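# Lay the towel flat beside the basket, one layer

## Task

Get the towel lying flat on the table as a single layer. It must stay at least a finger's width inside the table's edge, at least two fingers' width from the basket's rim, and more than a hand's width from the column of either arm. The basket must end up upright with all of its base resting on the table, no more than three fingers' width from its starting spot, and turned roughly as before. Finally release the towel and pull the grippers away. Nothing counts as achieved if it stays in place only because the robot is holding it.

## Robot and tools

ROBOT AND FRAME. There are two arms, left_arm and right_arm; the names are not sides of any image. Everything is given in one scene frame: the origin sits on the tabletop midway between the arms, +z is up, +x points out across the table, and left_arm is on the +y side. The root links are at left_arm (-0.004, +0.353, 0) and right_arm (+0.031, -0.343, 0), each yawed only slightly. Joint ranges (rad), base to hand: waist -2.618 to 3.054, shoulder and elbow 0 to 3.142, wrist pitch and wrist yaw -1.571 to 1.571, wrist roll -2.094 to 2.094. The elbow never quite straightens.

GRIPPER. The fingers extend along the gripper's own +z axis and close along its y axis. end_effector_position is the point between the finger pads, roughly 1 cm short of the tips. Opening runs from -1 (shut) to +1 (wide, 0.094 m).

ROW FORMAT. Every motion command uses a row of 16 numbers, always covering both arms: left_arm x, y, z, qw, qx, qy, qz, opening, then right_arm's eight in the same order. x, y, z are an absolute target for the end_effector_position in metres in the scene frame; the quaternion is an absolute target orientation, w first. Optionally 12 more numbers (0 to 1) follow: gain scales for the six joints of left_arm, then of right_arm, in Joint positions order; they persist until changed.

execute_actions(actions): a list of actions run one after another. Each action is a table of up to 15 rows, one row per 1/30 s step; if fewer rows are given, the last is held to fill 15 steps. An empty list just reports state and images. Any target more than 0.6 m from a gripper's current position along one of that gripper's axes makes the action refused for both arms; if the first action fails this against the last reported state, or anything is malformed, nothing in the call runs. At each step the controller limits the commanded pose to 70 mm and 16 degrees from the measured pose, then drives the joints by damped inverse kinematics, favouring position over orientation. After an action the arm stops at its last limited pose, so distant targets need further actions. To keep orientation fixed, repeat one chosen quaternion rather than copying the drifting reported one.

move(target, speed, blocking): target is one row as above (absolute poses). The grippers travel in straight lines that all finish together, lasting 0.5 to 10 s (cut off at 10 s). speed is m/s, 0.002 to 0.5, default 0.25; rotation is capped at twice that in rad/s. Paths ignore obstacles and the other arm; grippers may lag, wander or overshoot speed near full reach. Faster contact and targets deeper past contact press harder. Opening is applied at the move's start. The result adds a move: line with the ending (done, off_target, moving, held, fault), limits (paced = pose was clipped; held = a check blocked steps, after which the arm may jump fast) and each gripper's distance from its target. With blocking=false you get a result after 0.5 s; before sending rows or another move, call wait or stop until an end is shown.

wait(seconds): 0 to 10; arms hold their last command; returns early when a running move ends. stop(): brakes a running move (needs room); fingers keep moving. zoom_image(camera, region): camera is cam_high, cam_low, cam_left_wrist or cam_right_wrist; region [x0, y0, x1, y1] in that image's pixels, origin top-left, at most 504 by 504. read_manual(section): only "licences"; moves nothing. finished_scene(scene): give the current scene number; ends it irreversibly and reports success. Replying with no tool call ends everything.

RESULTS. The state line lists each gripper's position and quat_wxyz. Hand target lines show where the controller is now steering each gripper. A pose unreachable line means the clearance check altered or blocked that arm's command. Arms tend to stop a centimetre or more off, usually low, and printed positions are less reliable at long reach. grip_measured gives finger opening on the command scale (readings may be about 1 mm off per gripper). Images arrive from cam_high and cam_low (504x504, fixed; cam_high near (1.37, -0.62, 1.02), cam_low near (0.34, 0.93, 0.15)) and the two fisheye wrist cameras (616x616); calibration lines accompany them.

GRASPING. To hold something, command an opening below grip_measured: about 0.03 lower grips firmly, less grips gently. Pads exert up to about 50 to 62 N, less on thin material such as cloth under 2 mm. Held items may occasionally be tugged.

CAUTIONS. The simulation continues while you write, holding the last command. To keep an arm still, resend its last reported full pose and intended opening on every call. Do not let the arms collide or press on each other. Avoid drops, slams and hard shoves, and never push anything off the table. Holding loads heats motors: 75 °C gives a MOTOR HOT warning, 90 °C halts that arm for 10 s, 100 °C makes it go limp and fall (OVER-TEMPERATURE FAULT). When finished, open the grippers and lift away so the towel and basket rest on their own.

Each tool is called after "Call:" as name(argument=value, ...) on one line, values as JSON.

## Session

Call:
execute_actions(actions=[])

Scene clock: 0.00 s.
left_arm: end_effector_position=(+0.1347, +0.0507, +0.2910) grip_measured=+1.000 end_effector_quat_wxyz=(+0.733, +0.197, +0.632, -0.155) | right_arm: end_effector_position=(+0.4025, -0.5016, +0.1629) grip_measured=+1.000 end_effector_quat_wxyz=(+0.019, +0.699, -0.714, +0.047)
Joint positions: left_arm=[-1.657  1.205  0.486  1.008 -1.123  0.355  0.094] | right_arm=[-0.343  2.044  2.03  -1.487  0.073 -1.926  0.094]
Joint velocities: left_arm=[ 0.007  0.002 -0.002 -0.051 -0.066 -0.066  0.   ] | right_arm=[-0.002 -0.007  0.002  0.007 -0.037 -0.037  0.   ]
Hand target (left_arm): +0.134, +0.050, +0.294; +0.734, +0.196, +0.631, -0.159
Hand target (right_arm): +0.401, -0.499, +0.165; +0.017, +0.699, -0.714, +0.043
Joint stiffness scale: left_arm=[1. 1. 1. 1. 1. 1.] | right_arm=[1. 1. 1. 1. 1. 1.]

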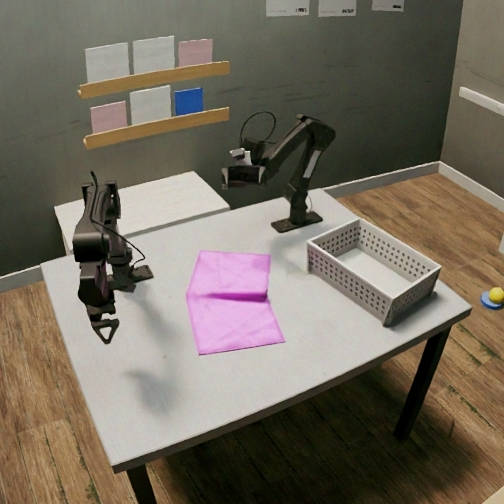

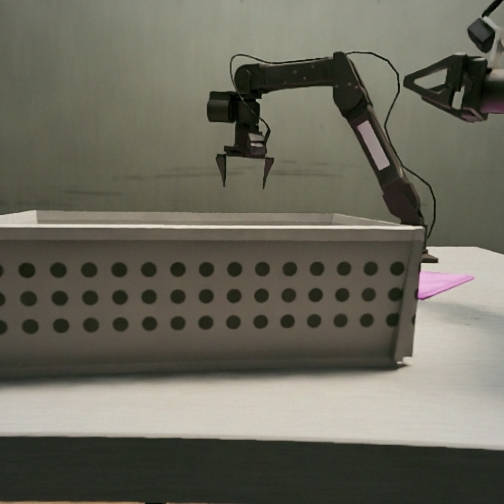

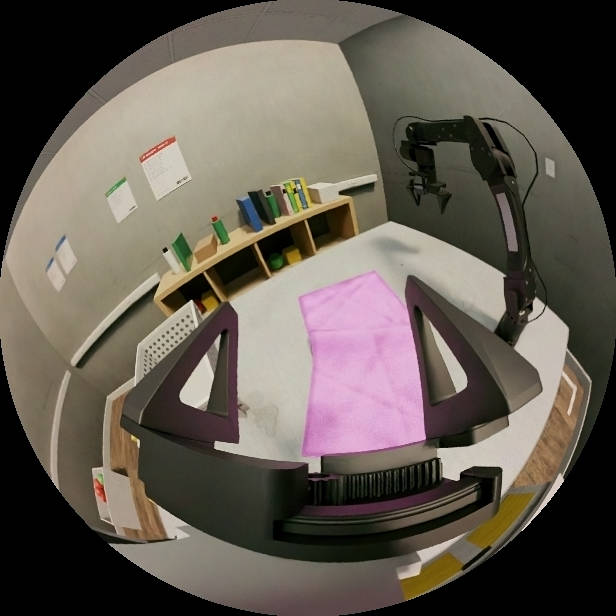

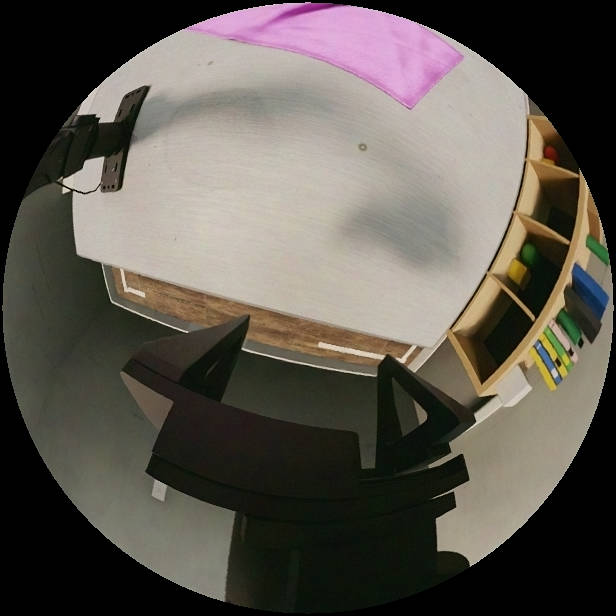

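Call:
zoom_image(camera="cam_high", region=[150, 200, 480, 380])

Region (150, 200, 480, 380) of cam_high's 504x504 image, scaled by 1.527, with more detail than that image has; it fills the top 275 rows of this view, and the rest is white.

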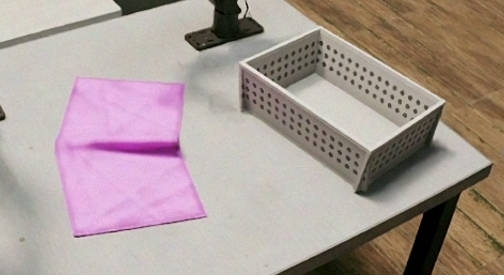

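Call:
move(target=[0.11,0.04,0.15,0,0.707,-0.707,0,0.2,0.45,-0.12,0.15,0,0.707,-0.707,0,0.2], speed=0.3)

Scene clock: 58.13 s.
left_arm: end_effector_position=(+0.1118, +0.0388, +0.1592) grip_measured=+0.201 end_effector_quat_wxyz=(-0.320, +0.549, -0.446, +0.631) | right_arm: end_effector_position=(+0.4588, -0.1301, +0.1484) grip_measured=+0.203 end_effector_quat_wxyz=(-0.059, +0.707, -0.704, +0.037)
Joint positions: left_arm=[-1.791  1.856  0.536  1.457 -1.571 -1.852  0.056] | right_arm=[ 0.504  2.372  2.506 -1.57   0.034 -1.105  0.057]
Joint velocities: left_arm=[-0.002 -0.017 -0.002  0.007  0.051 -0.066  0.   ] | right_arm=[-0.002 -0.012 -0.017 -0.022 -0.095 -0.051  0.   ]
Hand target (left_arm): +0.110, +0.043, +0.152; -0.329, +0.541, -0.455, +0.626
Hand target (right_arm): +0.458, -0.126, +0.150; -0.062, +0.706, -0.705, +0.030
Off the commanded pose (left_arm): 0.009 m, 91 deg; orientation clipped at the last step of the last action.
Off the commanded pose (right_arm): 0.014 m, 8 deg.
Joint stiffness scale: left_arm=[1. 1. 1. 1. 1. 1.] | right_arm=[1. 1. 1. 1. 1. 1.]
joint sent to its limit (left arm) — the command would take joint 5 (wrist yaw) past its lower limit, so that joint was sent only as far as its limit.
joint sent to its limit (right arm) — the command would take joint 4 (wrist pitch) past its lower limit, so that joint was sent only as far as its limit.
move: off_target (left_arm, right_arm); limits=paced
camera_calibration (this result's frames):
cam_left_wrist: T_world_to_cam=[[0.0599444, 0.192093, 0.979544, -0.167751], [-0.891387, -0.431357, 0.139141, 0.0922273], [0.449261, -0.881494, 0.145372, 0.0593317], [0, 0, 0, 1]] pos_world=[0.0656106, 0.124307, 0.142862]
cam_right_wrist: T_world_to_cam=[[0.946003, 0.311016, 0.0913667, -0.397124], [0.221424, -0.825845, 0.518605, -0.259637], [0.236749, -0.470371, -0.850118, 0.0713073], [0, 0, 0, 1]] pos_world=[0.416288, -0.0573679, 0.231553]

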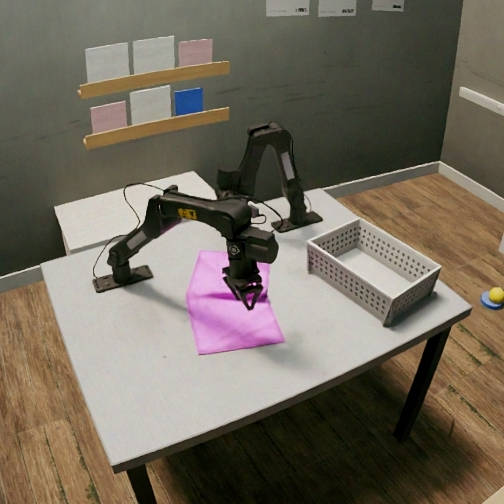

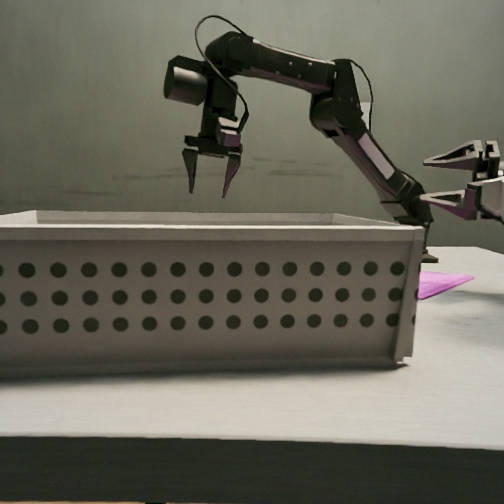

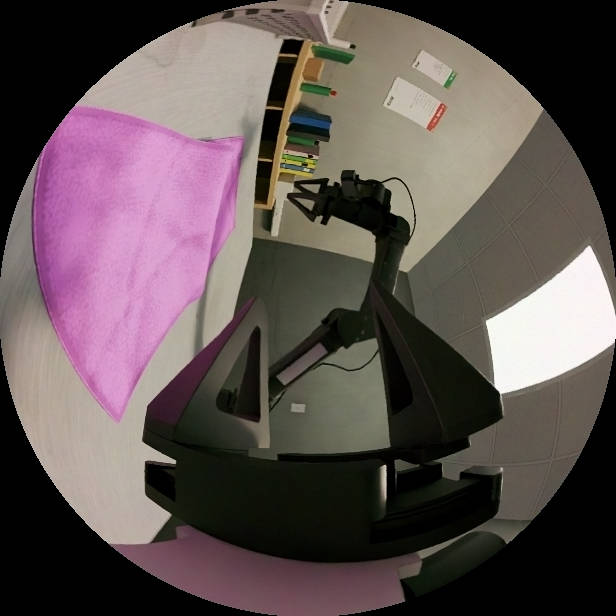

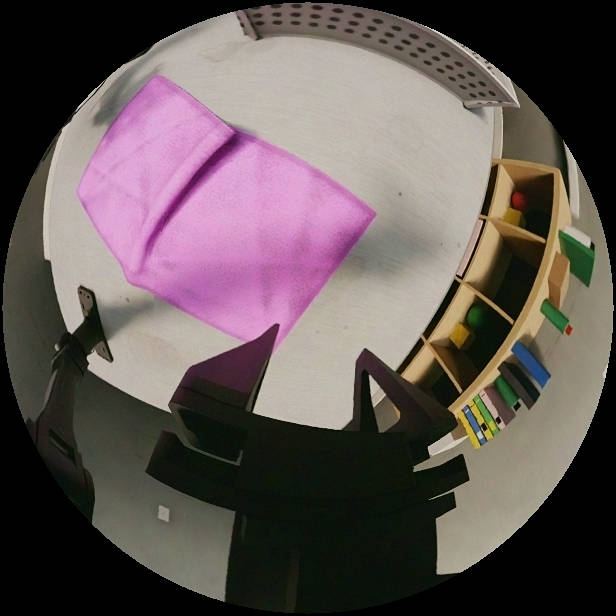

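Call:
move(target=[0.15,0.15,0.25,-0.32,0.55,-0.446,0.63,0.2,0.53,-0.075,0.04,-0.1,0.707,-0.70,0.0,0.0], speed=0.2)

Call:
zoom_image(camera="cam_high", region=[180, 240, 380, 400])

Scene clock: 72.53 s.
left_arm: end_effector_position=(+0.1466, +0.1473, +0.2526) grip_measured=+0.201 end_effector_quat_wxyz=(-0.323, +0.556, -0.425, +0.637) | right_arm: end_effector_position=(+0.5272, -0.0796, +0.0321) grip_measured=+0.003 end_effector_quat_wxyz=(-0.103, +0.707, -0.699, +0.011)
Joint positions: left_arm=[-1.727  1.125  0.283  1.363 -1.531 -1.5    0.056] | right_arm=[ 0.504  2.796  2.825 -1.397 -0.044 -1.105  0.047]
Joint velocities: left_arm=[ 0.002 -0.051 -0.002 -0.066 -0.007 -0.081 -0.   ] | right_arm=[-0.002  0.002  0.007  0.022 -0.007 -0.037 -0.001]
Hand target (left_arm): +0.148, +0.148, +0.250; -0.330, +0.546, -0.434, +0.635
Hand target (right_arm): +0.531, -0.076, +0.040; -0.120, +0.705, -0.699, +0.007
Off the commanded pose (left_arm): 0.005 m, 3 deg.
Off the commanded pose (right_arm): 0.010 m, 1 deg.
Joint stiffness scale: left_arm=[1. 1. 1. 1. 1. 1.] | right_arm=[1. 1. 1. 1. 1. 1.]
elbow stopped short (right arm): the move would have taken joint 3 (elbow) straighter than the controller allows; a more bent joint 3 avoids this.
move: off_target (left_arm)
camera_calibration (this result's frames):
cam_left_wrist: T_world_to_cam=[[0.0406994, 0.227015, 0.97304, -0.282827], [-0.880451, -0.452266, 0.142343, 0.157765], [0.472387, -0.862508, 0.181469, 0.110406], [0, 0, 0, 1]] pos_world=[0.0982612, 0.230784, 0.23271]
cam_right_wrist: T_world_to_cam=[[0.938805, 0.311477, 0.147061, -0.464847], [0.219984, -0.870712, 0.43985, -0.173046], [0.265051, -0.380582, -0.885949, -0.0265242], [0, 0, 0, 1]] pos_world=[0.481499, -0.0159787, 0.120976]

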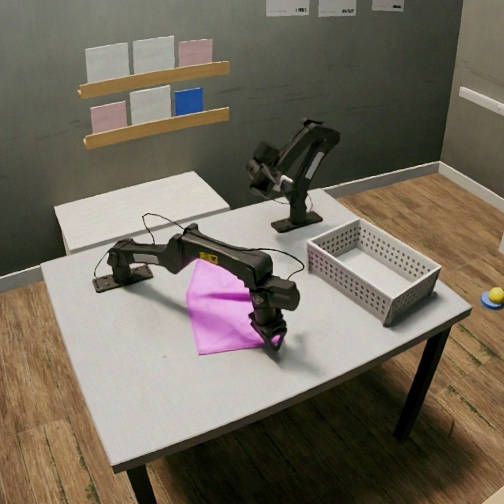

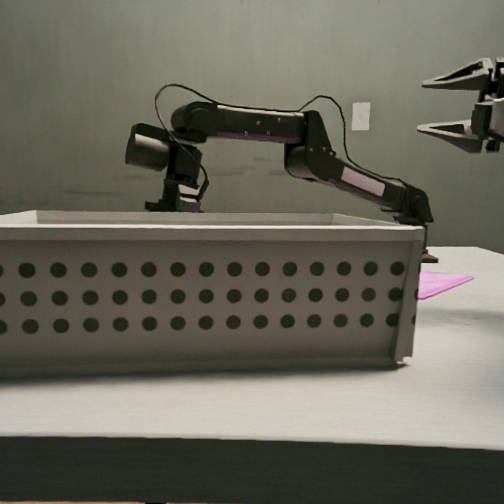

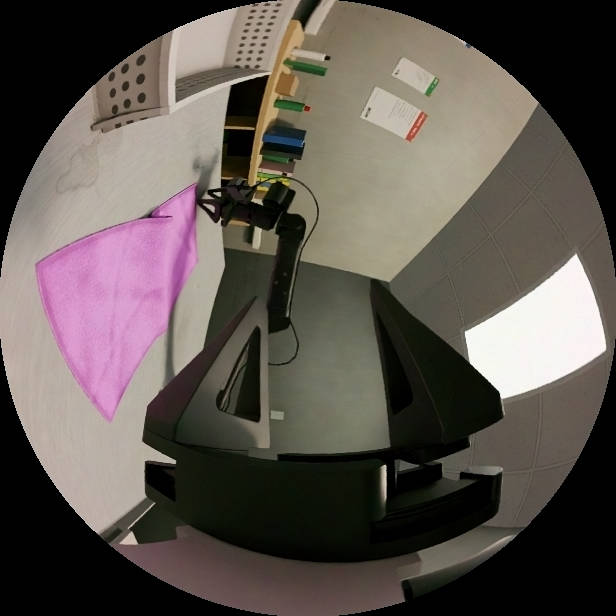

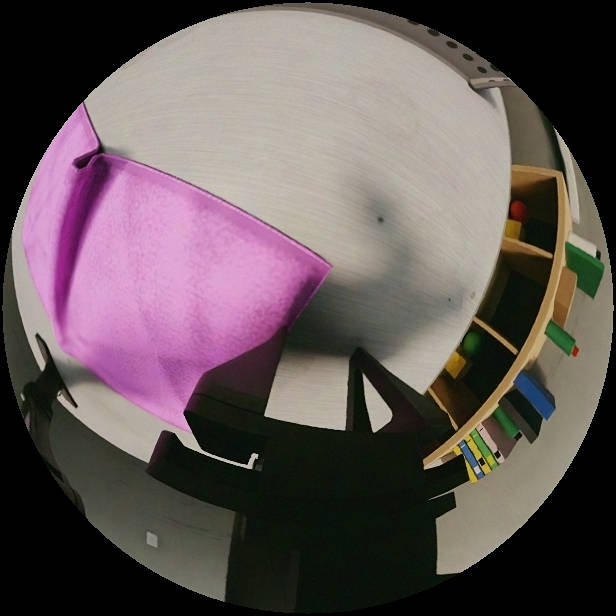

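Region (180, 240, 380, 400) of cam_high's 504x504 image, scaled by 2.520, with more detail than that image has; it fills the top 403 rows of this view, and the rest is white.

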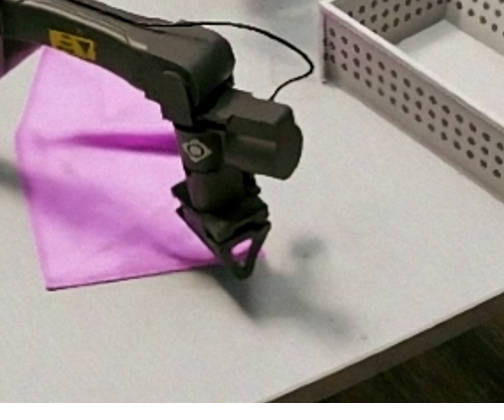

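Call:
move(target=[0.0,0.2,0.36,0.733,0.197,0.632,-0.155,0.2,0.2,0.05,0.16,0,0.47,-0.88,0,0.0], speed=0.25)

Scene clock: 93.97 s.
left_arm: end_effector_position=(+0.0233, +0.1572, +0.3543) grip_measured=+0.201 end_effector_quat_wxyz=(+0.642, +0.377, +0.599, -0.295) | right_arm: end_effector_position=(+0.2059, +0.0495, +0.1468) grip_measured=+0.003 end_effector_quat_wxyz=(+0.015, -0.474, +0.880, +0.001)
Joint positions: left_arm=[-2.573  0.517  0.493  0.848 -1.575  0.955  0.056] | right_arm=[ 1.188  2.225  2.254 -1.576  0.017  0.169  0.047]
Joint velocities: left_arm=[-0.002  0.002  0.012  0.022 -0.037 -0.095  0.001] | right_arm=[ 0.012  0.017  0.007 -0.007 -0.051  0.022 -0.   ]
Hand target (left_arm): +0.022, +0.157, +0.361; +0.640, +0.379, +0.599, -0.297
Hand target (right_arm): +0.204, +0.051, +0.159; +0.024, -0.472, +0.881, +0.012
Off the commanded pose (left_arm): 0.049 m, 28 deg; orientation clipped at the last step of the last action.
Off the commanded pose (right_arm): 0.014 m, 2 deg.
Joint stiffness scale: left_arm=[1. 1. 1. 1. 1. 1.] | right_arm=[1. 1. 1. 1. 1. 1.]
joint sent to its limit (left arm) — the command would take joint 5 (wrist yaw) past its lower limit, so that joint was sent only as far as its limit.
joint sent to its limit (right arm) — the command would take joint 4 (wrist pitch) past its lower limit, so that joint was sent only as far as its limit.
move: off_target (left_arm, right_arm); limits=paced
camera_calibration (this result's frames):
cam_left_wrist: T_world_to_cam=[[-0.777756, -0.528016, -0.34102, 0.224264], [-0.259756, 0.764037, -0.590572, 0.0932283], [0.572384, -0.370738, -0.731389, 0.402547], [0, 0, 0, 1]] pos_world=[-0.0317722, 0.196424, 0.425955]
cam_right_wrist: T_world_to_cam=[[0.963349, -0.266949, -0.0264146, -0.171255], [-0.220047, -0.842712, 0.491341, 0.0411963], [-0.153423, -0.467521, -0.870566, 0.297527], [0, 0, 0, 1]] pos_world=[0.219691, 0.1281, 0.234252]

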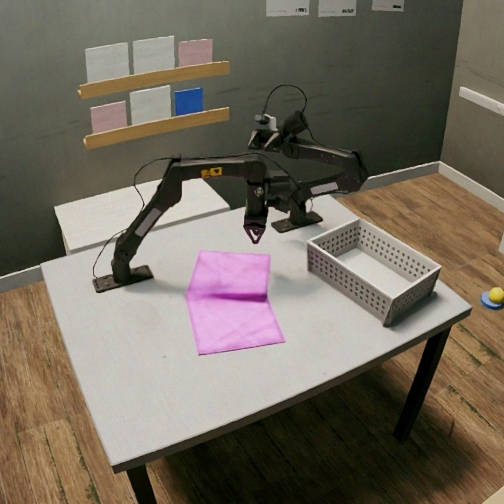

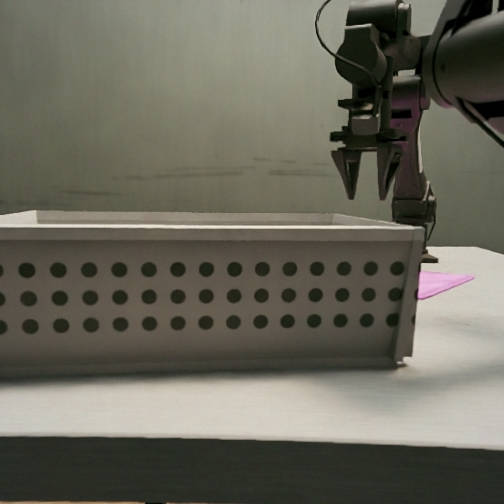

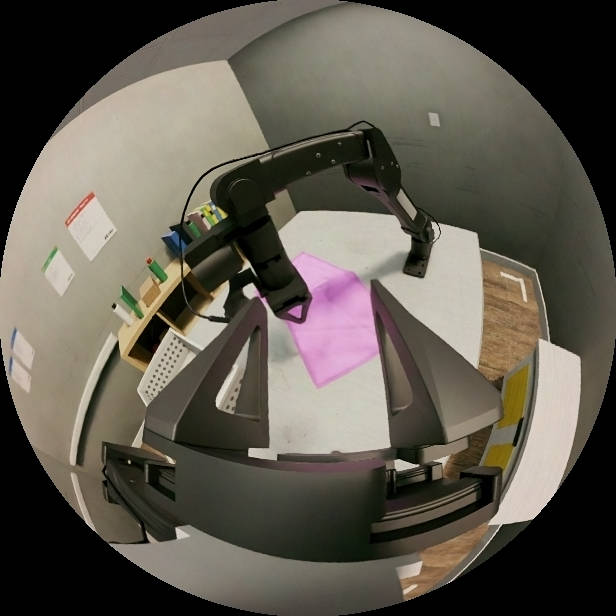

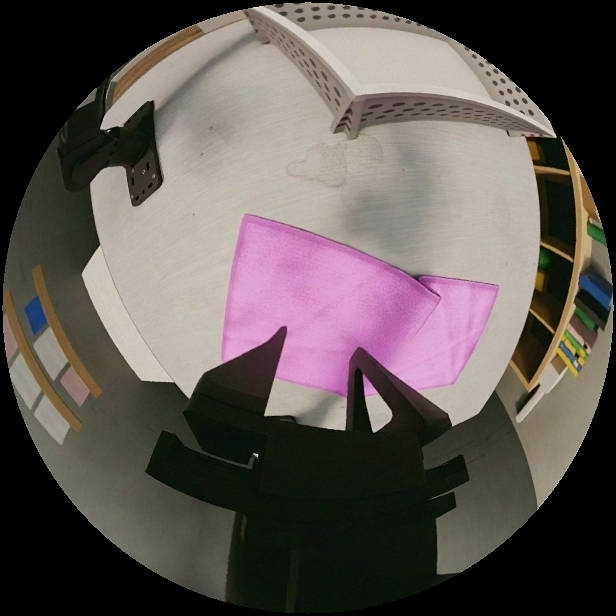

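Call:
move(target=[-0.15,0.22,0.4,0.642,0.377,0.599,-0.295,0.2,0.163,0.102,0.05,0,0.47,-0.88,0,0.0], speed=0.2)

Scene clock: 102.67 s.
left_arm: end_effector_position=(-0.0696, +0.1016, +0.3826) grip_measured=+0.201 end_effector_quat_wxyz=(+0.643, +0.392, +0.589, -0.291) | right_arm: end_effector_position=(+0.1665, +0.1002, +0.0529) grip_measured=+0.003 end_effector_quat_wxyz=(+0.001, -0.472, +0.881, -0.004)
Joint positions: left_arm=[-2.594  1.01   0.771  0.85  -1.575  0.774  0.056] | right_arm=[ 1.306  2.389  2.158 -1.345  0.007  0.292  0.047]
Joint velocities: left_arm=[ 0.002  0.002  0.022 -0.007  0.022  0.022 -0.   ] | right_arm=[ 0.002  0.002 -0.032 -0.022  0.095 -0.007 -0.001]
Hand target (left_arm): -0.073, +0.101, +0.390; +0.637, +0.385, +0.594, -0.303
Hand target (right_arm): +0.165, +0.103, +0.051; +0.001, -0.471, +0.882, +0.000
Off the commanded pose (left_arm): 0.144 m, 2 deg; position clipped at the last step of the last action.
Off the commanded pose (right_arm): 0.005 m, 1 deg.
Joint stiffness scale: left_arm=[1. 1. 1. 1. 1. 1.] | right_arm=[1. 1. 1. 1. 1. 1.]
joint sent to its limit (left arm) — the command would take joint 5 (wrist yaw) past its lower limit, so that joint was sent only as far as its limit.
move: off_target (left_arm); limits=paced
camera_calibration (this result's frames):
cam_left_wrist: T_world_to_cam=[[-0.778748, -0.506693, -0.369883, 0.141108], [-0.22875, 0.778366, -0.584653, 0.126696], [0.584144, -0.370687, -0.722057, 0.453022], [0, 0, 0, 1]] pos_world=[-0.125761, 0.140812, 0.453374]
cam_right_wrist: T_world_to_cam=[[0.96169, -0.271254, -0.0396699, -0.12085], [-0.213156, -0.830883, 0.514001, 0.117886], [-0.172386, -0.485854, -0.856872, 0.23776], [0, 0, 0, 1]] pos_world=[0.182334, 0.180685, 0.138342]

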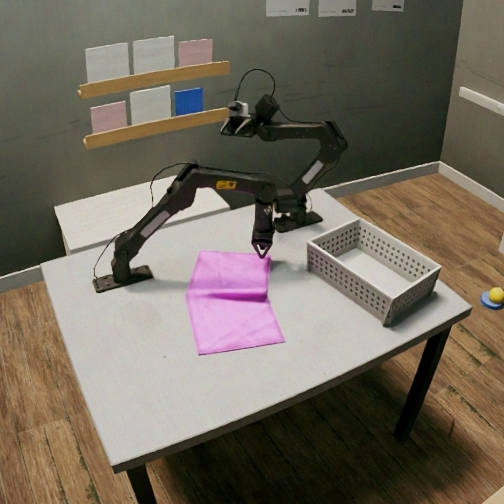

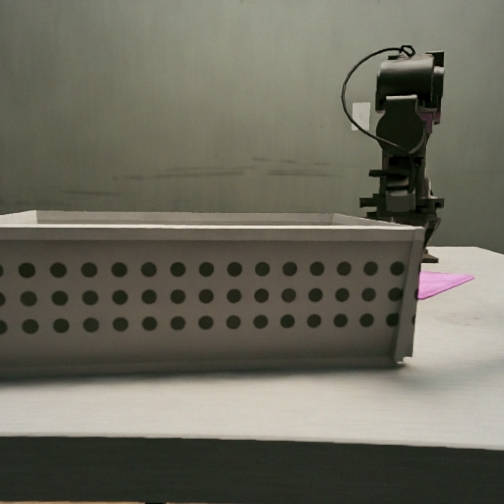

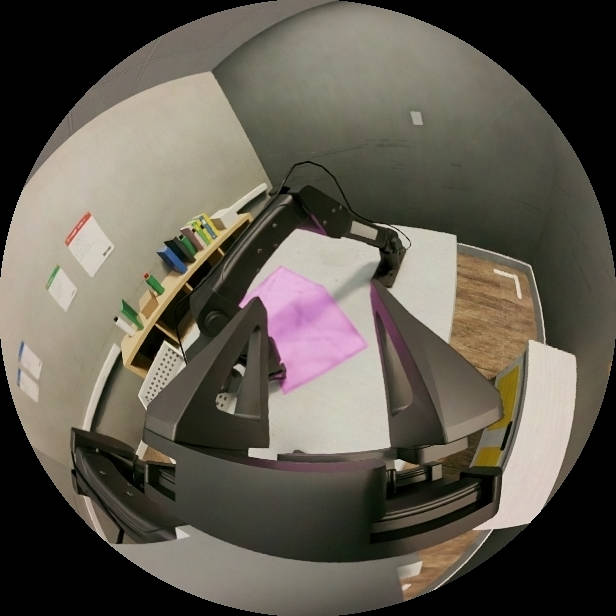

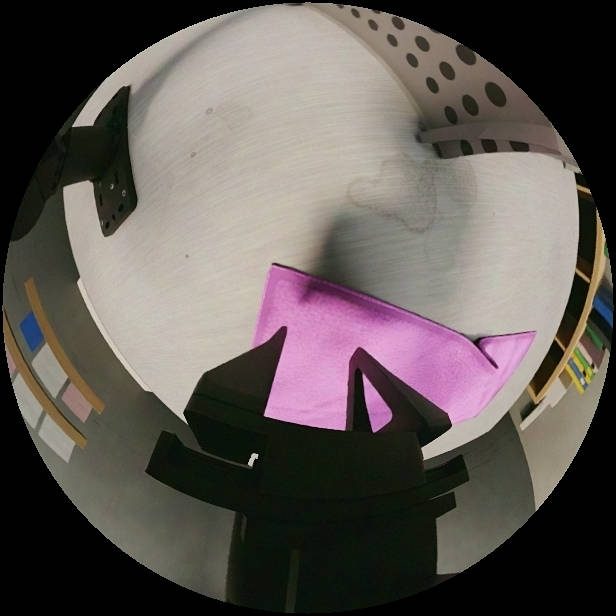

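Call:
move(target=[-0.07,0.10,0.385,0.643,0.392,0.589,-0.291,0.2,0.125,0.117,0.03,0,0.47,-0.88,0,0.0], speed=0.1)

Call:
zoom_image(camera="cam_right_wrist", region=[200, 200, 450, 450])

Scene clock: 134.37 s.
left_arm: end_effector_position=(-0.0696, +0.1016, +0.3828) grip_measured=+0.201 end_effector_quat_wxyz=(+0.643, +0.392, +0.590, -0.292) | right_arm: end_effector_position=(+0.1260, +0.1172, +0.0355) grip_measured=+0.003 end_effector_quat_wxyz=(+0.002, -0.475, +0.880, -0.000)
Joint positions: left_arm=[-2.594  1.01   0.772  0.85  -1.575  0.773  0.056] | right_arm=[ 1.398  2.416  2.138 -1.29   0.004  0.378  0.047]
Joint velocities: left_arm=[ 0.012 -0.017 -0.012  0.081 -0.007 -0.007 -0.   ] | right_arm=[-0.002 -0.012 -0.002  0.081 -0.066  0.007 -0.   ]
Hand target (left_arm): -0.070, +0.100, +0.385; +0.644, +0.391, +0.589, -0.291
Hand target (right_arm): +0.126, +0.118, +0.030; +0.001, -0.471, +0.882, -0.000
Off the commanded pose (left_arm): 0.003 m, 0 deg.
Off the commanded pose (right_arm): 0.006 m, 1 deg.
Joint stiffness scale: left_arm=[1. 1. 1. 1. 1. 1.] | right_arm=[1. 1. 1. 1. 1. 1.]
move: done
camera_calibration (this result's frames):
cam_left_wrist: T_world_to_cam=[[-0.779107, -0.506917, -0.36882, 0.140815], [-0.229319, 0.778013, -0.584901, 0.126918], [0.583443, -0.371123, -0.722401, 0.45331], [0, 0, 0, 1]] pos_world=[-0.125666, 0.140871, 0.453641]
cam_right_wrist: T_world_to_cam=[[0.963085, -0.26578, -0.0427669, -0.0786946], [-0.208233, -0.836198, 0.507358, 0.132575], [-0.170607, -0.479723, -0.860673, 0.223339], [0, 0, 0, 1]] pos_world=[0.141499, 0.197085, 0.121594]

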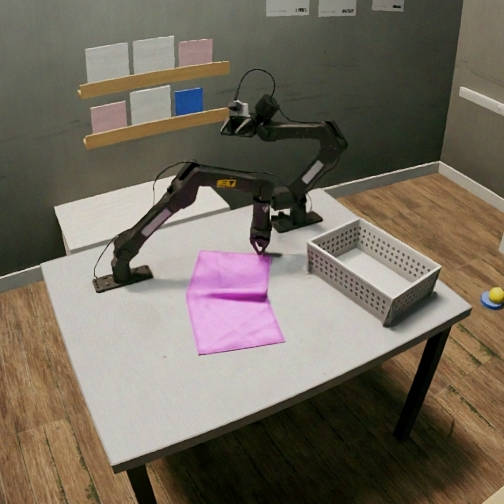

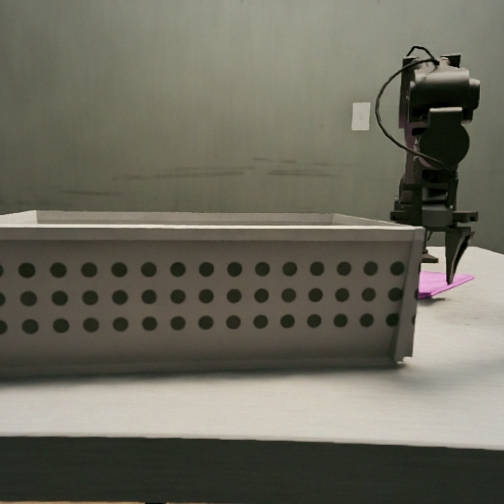

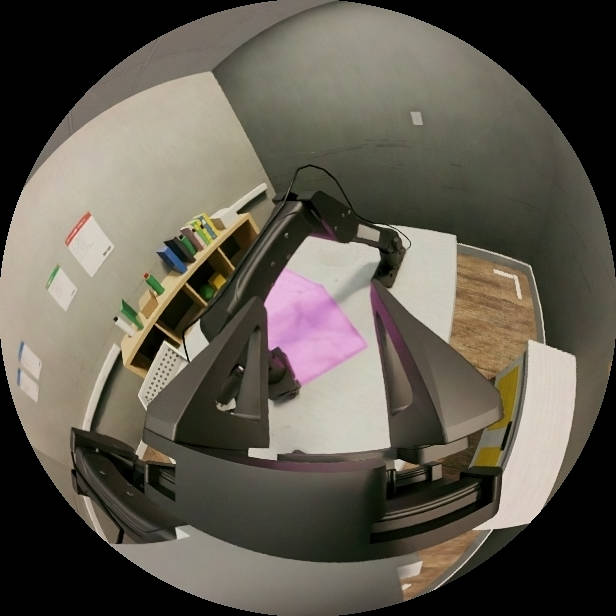

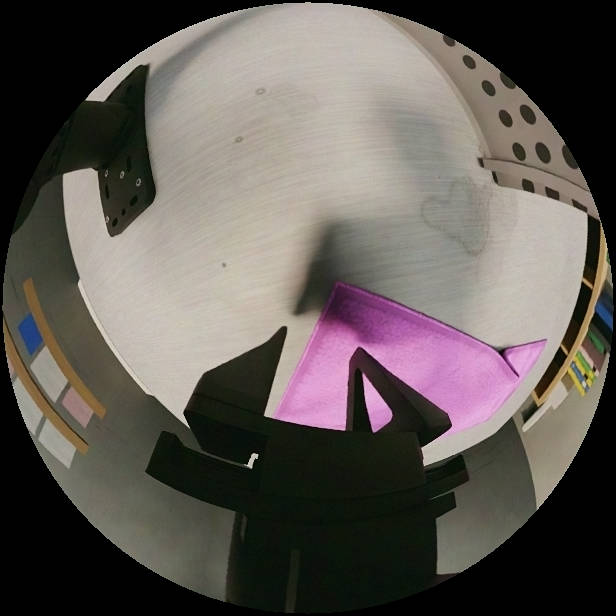

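Region (200, 200, 450, 450) of cam_right_wrist's 616x616 image, scaled by 2.016, with more detail than that image has.

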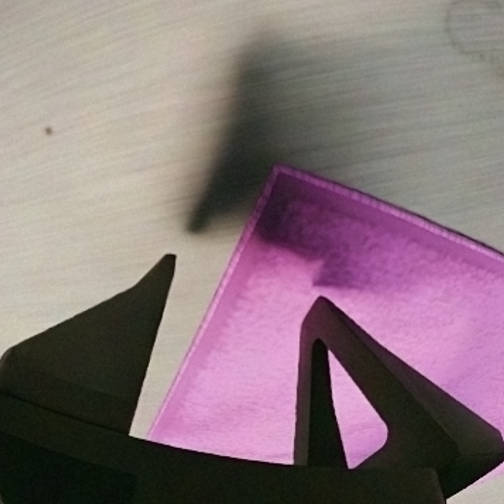

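Call:
move(target=[-0.07,0.10,0.385,0.643,0.392,0.589,-0.291,0.2,0.122,0.108,0.008,0,0.47,-0.88,0,0.0], speed=0.04)

Call:
move(target=[-0.07,0.10,0.385,0.643,0.392,0.589,-0.291,0.2,0.122,0.108,0.008,0,0.47,-0.88,0,-1], speed=0.04)

Scene clock: 141.60 s.
left_arm: end_effector_position=(-0.0696, +0.1016, +0.3828) grip_measured=+0.201 end_effector_quat_wxyz=(+0.643, +0.392, +0.590, -0.292) | right_arm: end_effector_position=(+0.1246, +0.1093, +0.0187) grip_measured=+0.003 end_effector_quat_wxyz=(+0.004, -0.472, +0.882, +0.001)
Joint positions: left_arm=[-2.594  1.01   0.772  0.85  -1.575  0.773  0.056] | right_arm=[ 1.398  2.377  2.001 -1.188  0.005  0.384  0.047]
Joint velocities: left_arm=[-0.022 -0.007 -0.007  0.051  0.037  0.051  0.   ] | right_arm=[-0.022 -0.017  0.007  0.037 -0.007 -0.022 -0.   ]
Hand target (left_arm): -0.070, +0.100, +0.385; +0.644, +0.391, +0.589, -0.291
Hand target (right_arm): +0.122, +0.108, +0.008; -0.000, -0.471, +0.882, -0.000
Off the commanded pose (left_arm): 0.003 m, 0 deg.
Off the commanded pose (right_arm): 0.011 m, 0 deg.
Joint stiffness scale: left_arm=[1. 1. 1. 1. 1. 1.] | right_arm=[1. 1. 1. 1. 1. 1.]
move: off_target (right_arm)
camera_calibration (this result's frames):
cam_left_wrist: T_world_to_cam=[[-0.779107, -0.506917, -0.36882, 0.140815], [-0.229319, 0.778013, -0.584901, 0.126918], [0.583443, -0.371123, -0.722401, 0.45331], [0, 0, 0, 1]] pos_world=[-0.125666, 0.140871, 0.453641]
cam_right_wrist: T_world_to_cam=[[0.961511, -0.271487, -0.0423225, -0.0792699], [-0.214138, -0.836924, 0.50369, 0.135089], [-0.172166, -0.475241, -0.862847, 0.204505], [0, 0, 0, 1]] pos_world=[0.140355, 0.188728, 0.105059]

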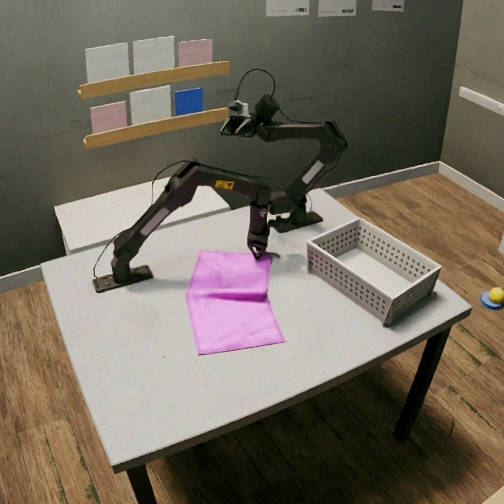

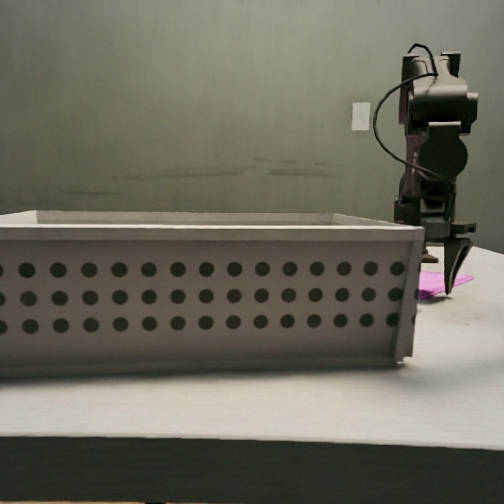

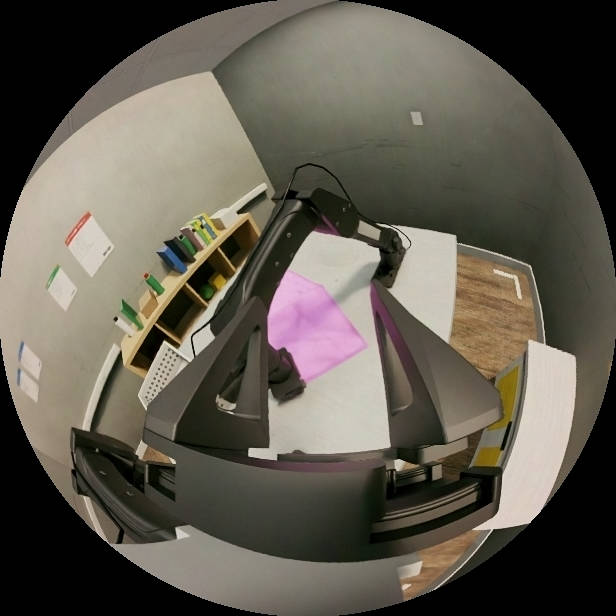

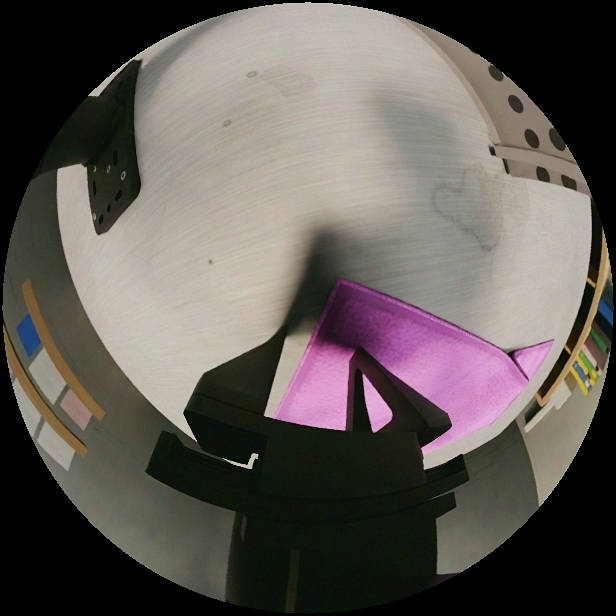

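Scene clock: 142.30 s.
left_arm: end_effector_position=(-0.0696, +0.1016, +0.3828) grip_measured=+0.201 end_effector_quat_wxyz=(+0.643, +0.392, +0.590, -0.292) | right_arm: end_effector_position=(+0.1260, +0.1087, +0.0194) grip_measured=-0.996 end_effector_quat_wxyz=(+0.006, -0.472, +0.882, -0.001)
Joint positions: left_arm=[-2.594  1.01   0.772  0.85  -1.575  0.773  0.056] | right_arm=[ 1.397  2.376  2.001 -1.19   0.012  0.384  0.   ]
Joint velocities: left_arm=[ 0.002  0.017 -0.002 -0.037  0.066 -0.051 -0.   ] | right_arm=[ 0.002  0.007 -0.007 -0.081 -0.022  0.007  0.001]
Hand target (left_arm): -0.070, +0.100, +0.385; +0.644, +0.391, +0.589, -0.291
Hand target (right_arm): +0.122, +0.108, +0.008; -0.000, -0.471, +0.882, -0.000
Off the commanded pose (left_arm): 0.003 m, 0 deg.
Off the commanded pose (right_arm): 0.012 m, 1 deg.
Joint stiffness scale: left_arm=[1. 1. 1. 1. 1. 1.] | right_arm=[1. 1. 1. 1. 1. 1.]
move: off_target (right_arm)
camera_calibration (this result's frames):
cam_left_wrist: T_world_to_cam=[[-0.779107, -0.506917, -0.36882, 0.140815], [-0.229319, 0.778013, -0.584901, 0.126918], [0.583443, -0.371123, -0.722401, 0.45331], [0, 0, 0, 1]] pos_world=[-0.125666, 0.140871, 0.453641]
cam_right_wrist: T_world_to_cam=[[0.961551, -0.27233, -0.0354516, -0.080881], [-0.21816, -0.835861, 0.503728, 0.134922], [-0.166813, -0.476626, -0.863134, 0.204528], [0, 0, 0, 1]] pos_world=[0.141324, 0.188233, 0.105704]

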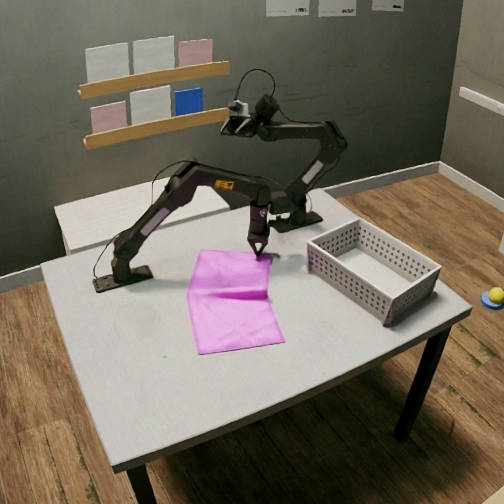

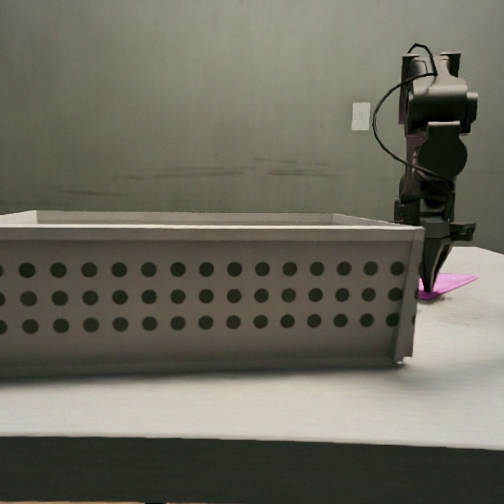

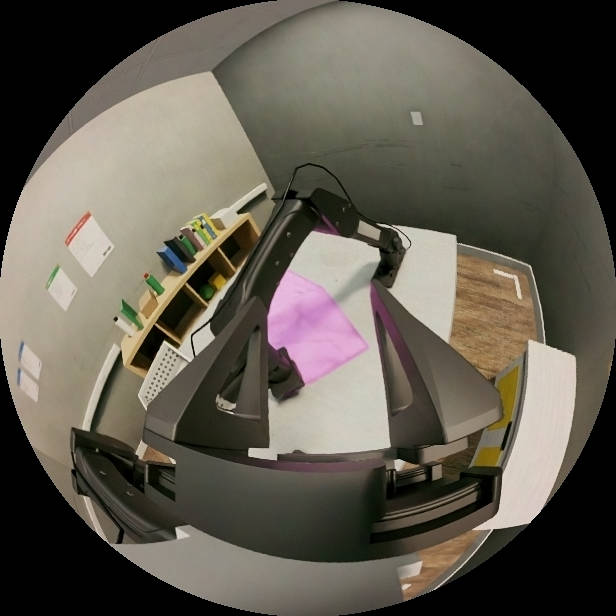

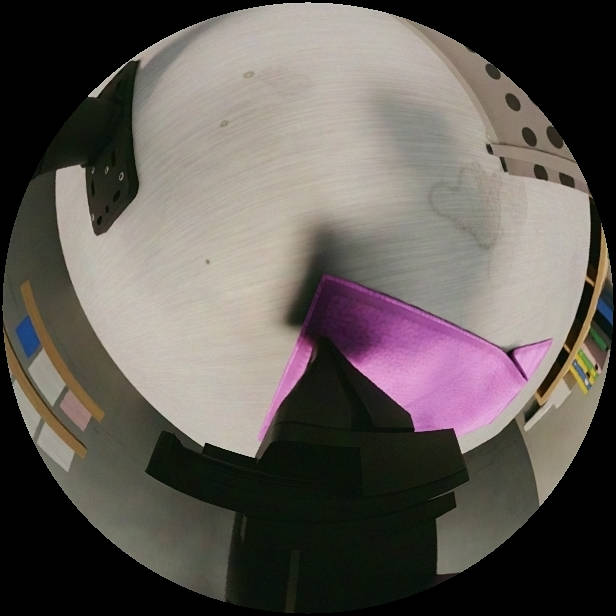

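Call:
move(target=[-0.07,0.10,0.385,0.643,0.392,0.589,-0.291,0.2,0.05,0.09,0.0,0,0.47,-0.88,0,-1], speed=0.03)

Scene clock: 151.00 s.
left_arm: end_effector_position=(-0.0696, +0.1016, +0.3828) grip_measured=+0.201 end_effector_quat_wxyz=(+0.643, +0.392, +0.590, -0.292) | right_arm: end_effector_position=(+0.0734, +0.1031, +0.0176) grip_measured=-0.996 end_effector_quat_wxyz=(+0.039, -0.462, +0.886, +0.008)
Joint positions: left_arm=[-2.594  1.01   0.772  0.85  -1.575  0.773  0.056] | right_arm=[ 1.529  2.264  1.799 -1.05   0.058  0.535  0.   ]
Joint velocities: left_arm=[-0.012  0.027 -0.022 -0.051 -0.066  0.007 -0.   ] | right_arm=[-0.002 -0.002 -0.002 -0.022 -0.007 -0.007  0.   ]
Hand target (left_arm): -0.070, +0.100, +0.385; +0.644, +0.391, +0.589, -0.291
Hand target (right_arm): +0.052, +0.090, +0.001; +0.002, -0.471, +0.882, -0.001
Off the commanded pose (left_arm): 0.003 m, 0 deg.
Off the commanded pose (right_arm): 0.032 m, 5 deg.
Joint stiffness scale: left_arm=[1. 1. 1. 1. 1. 1.] | right_arm=[1. 1. 1. 1. 1. 1.]
move: off_target (right_arm)
camera_calibration (this result's frames):
cam_left_wrist: T_world_to_cam=[[-0.779107, -0.506917, -0.36882, 0.140815], [-0.229319, 0.778013, -0.584901, 0.126918], [0.583443, -0.371123, -0.722401, 0.45331], [0, 0, 0, 1]] pos_world=[-0.125666, 0.140871, 0.453641]
cam_right_wrist: T_world_to_cam=[[0.956604, -0.291384, -0.00208484, -0.0300922], [-0.259098, -0.853842, 0.451466, 0.125478], [-0.13333, -0.431334, -0.892286, 0.184948], [0, 0, 0, 1]] pos_world=[0.0859566, 0.178145, 0.108315]

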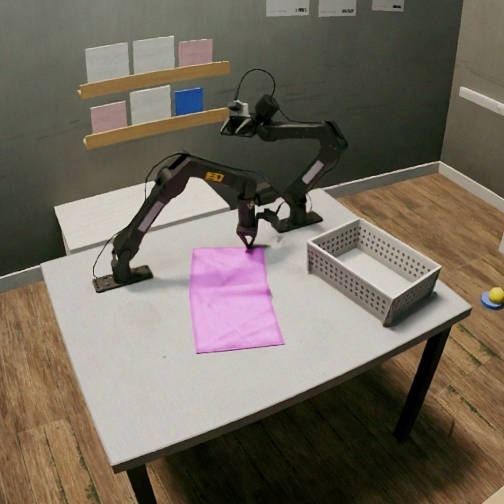

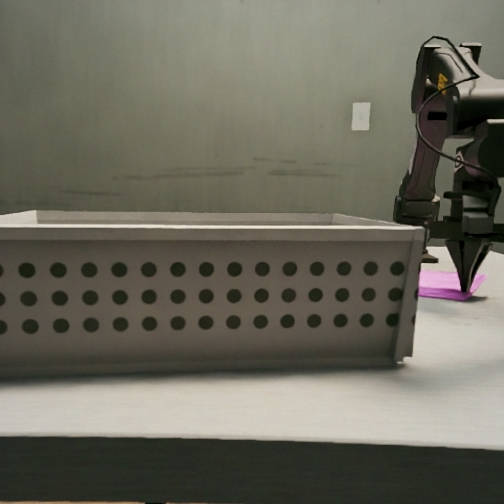

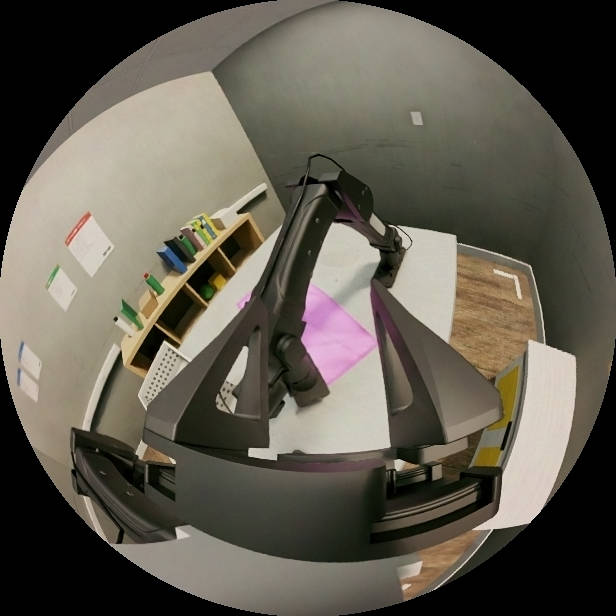

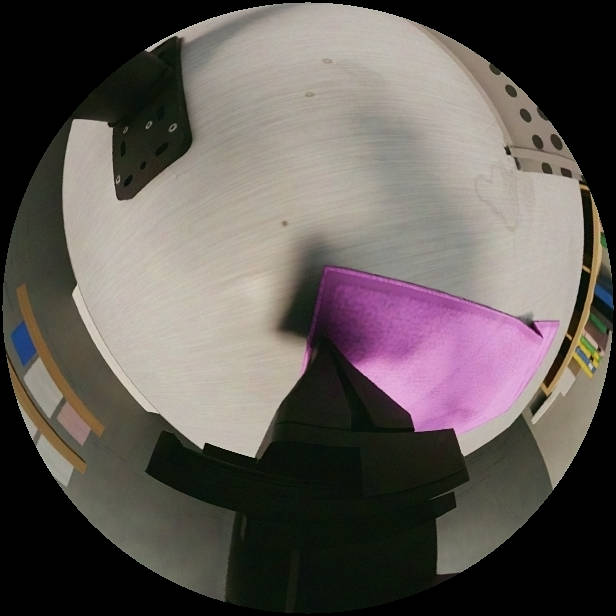

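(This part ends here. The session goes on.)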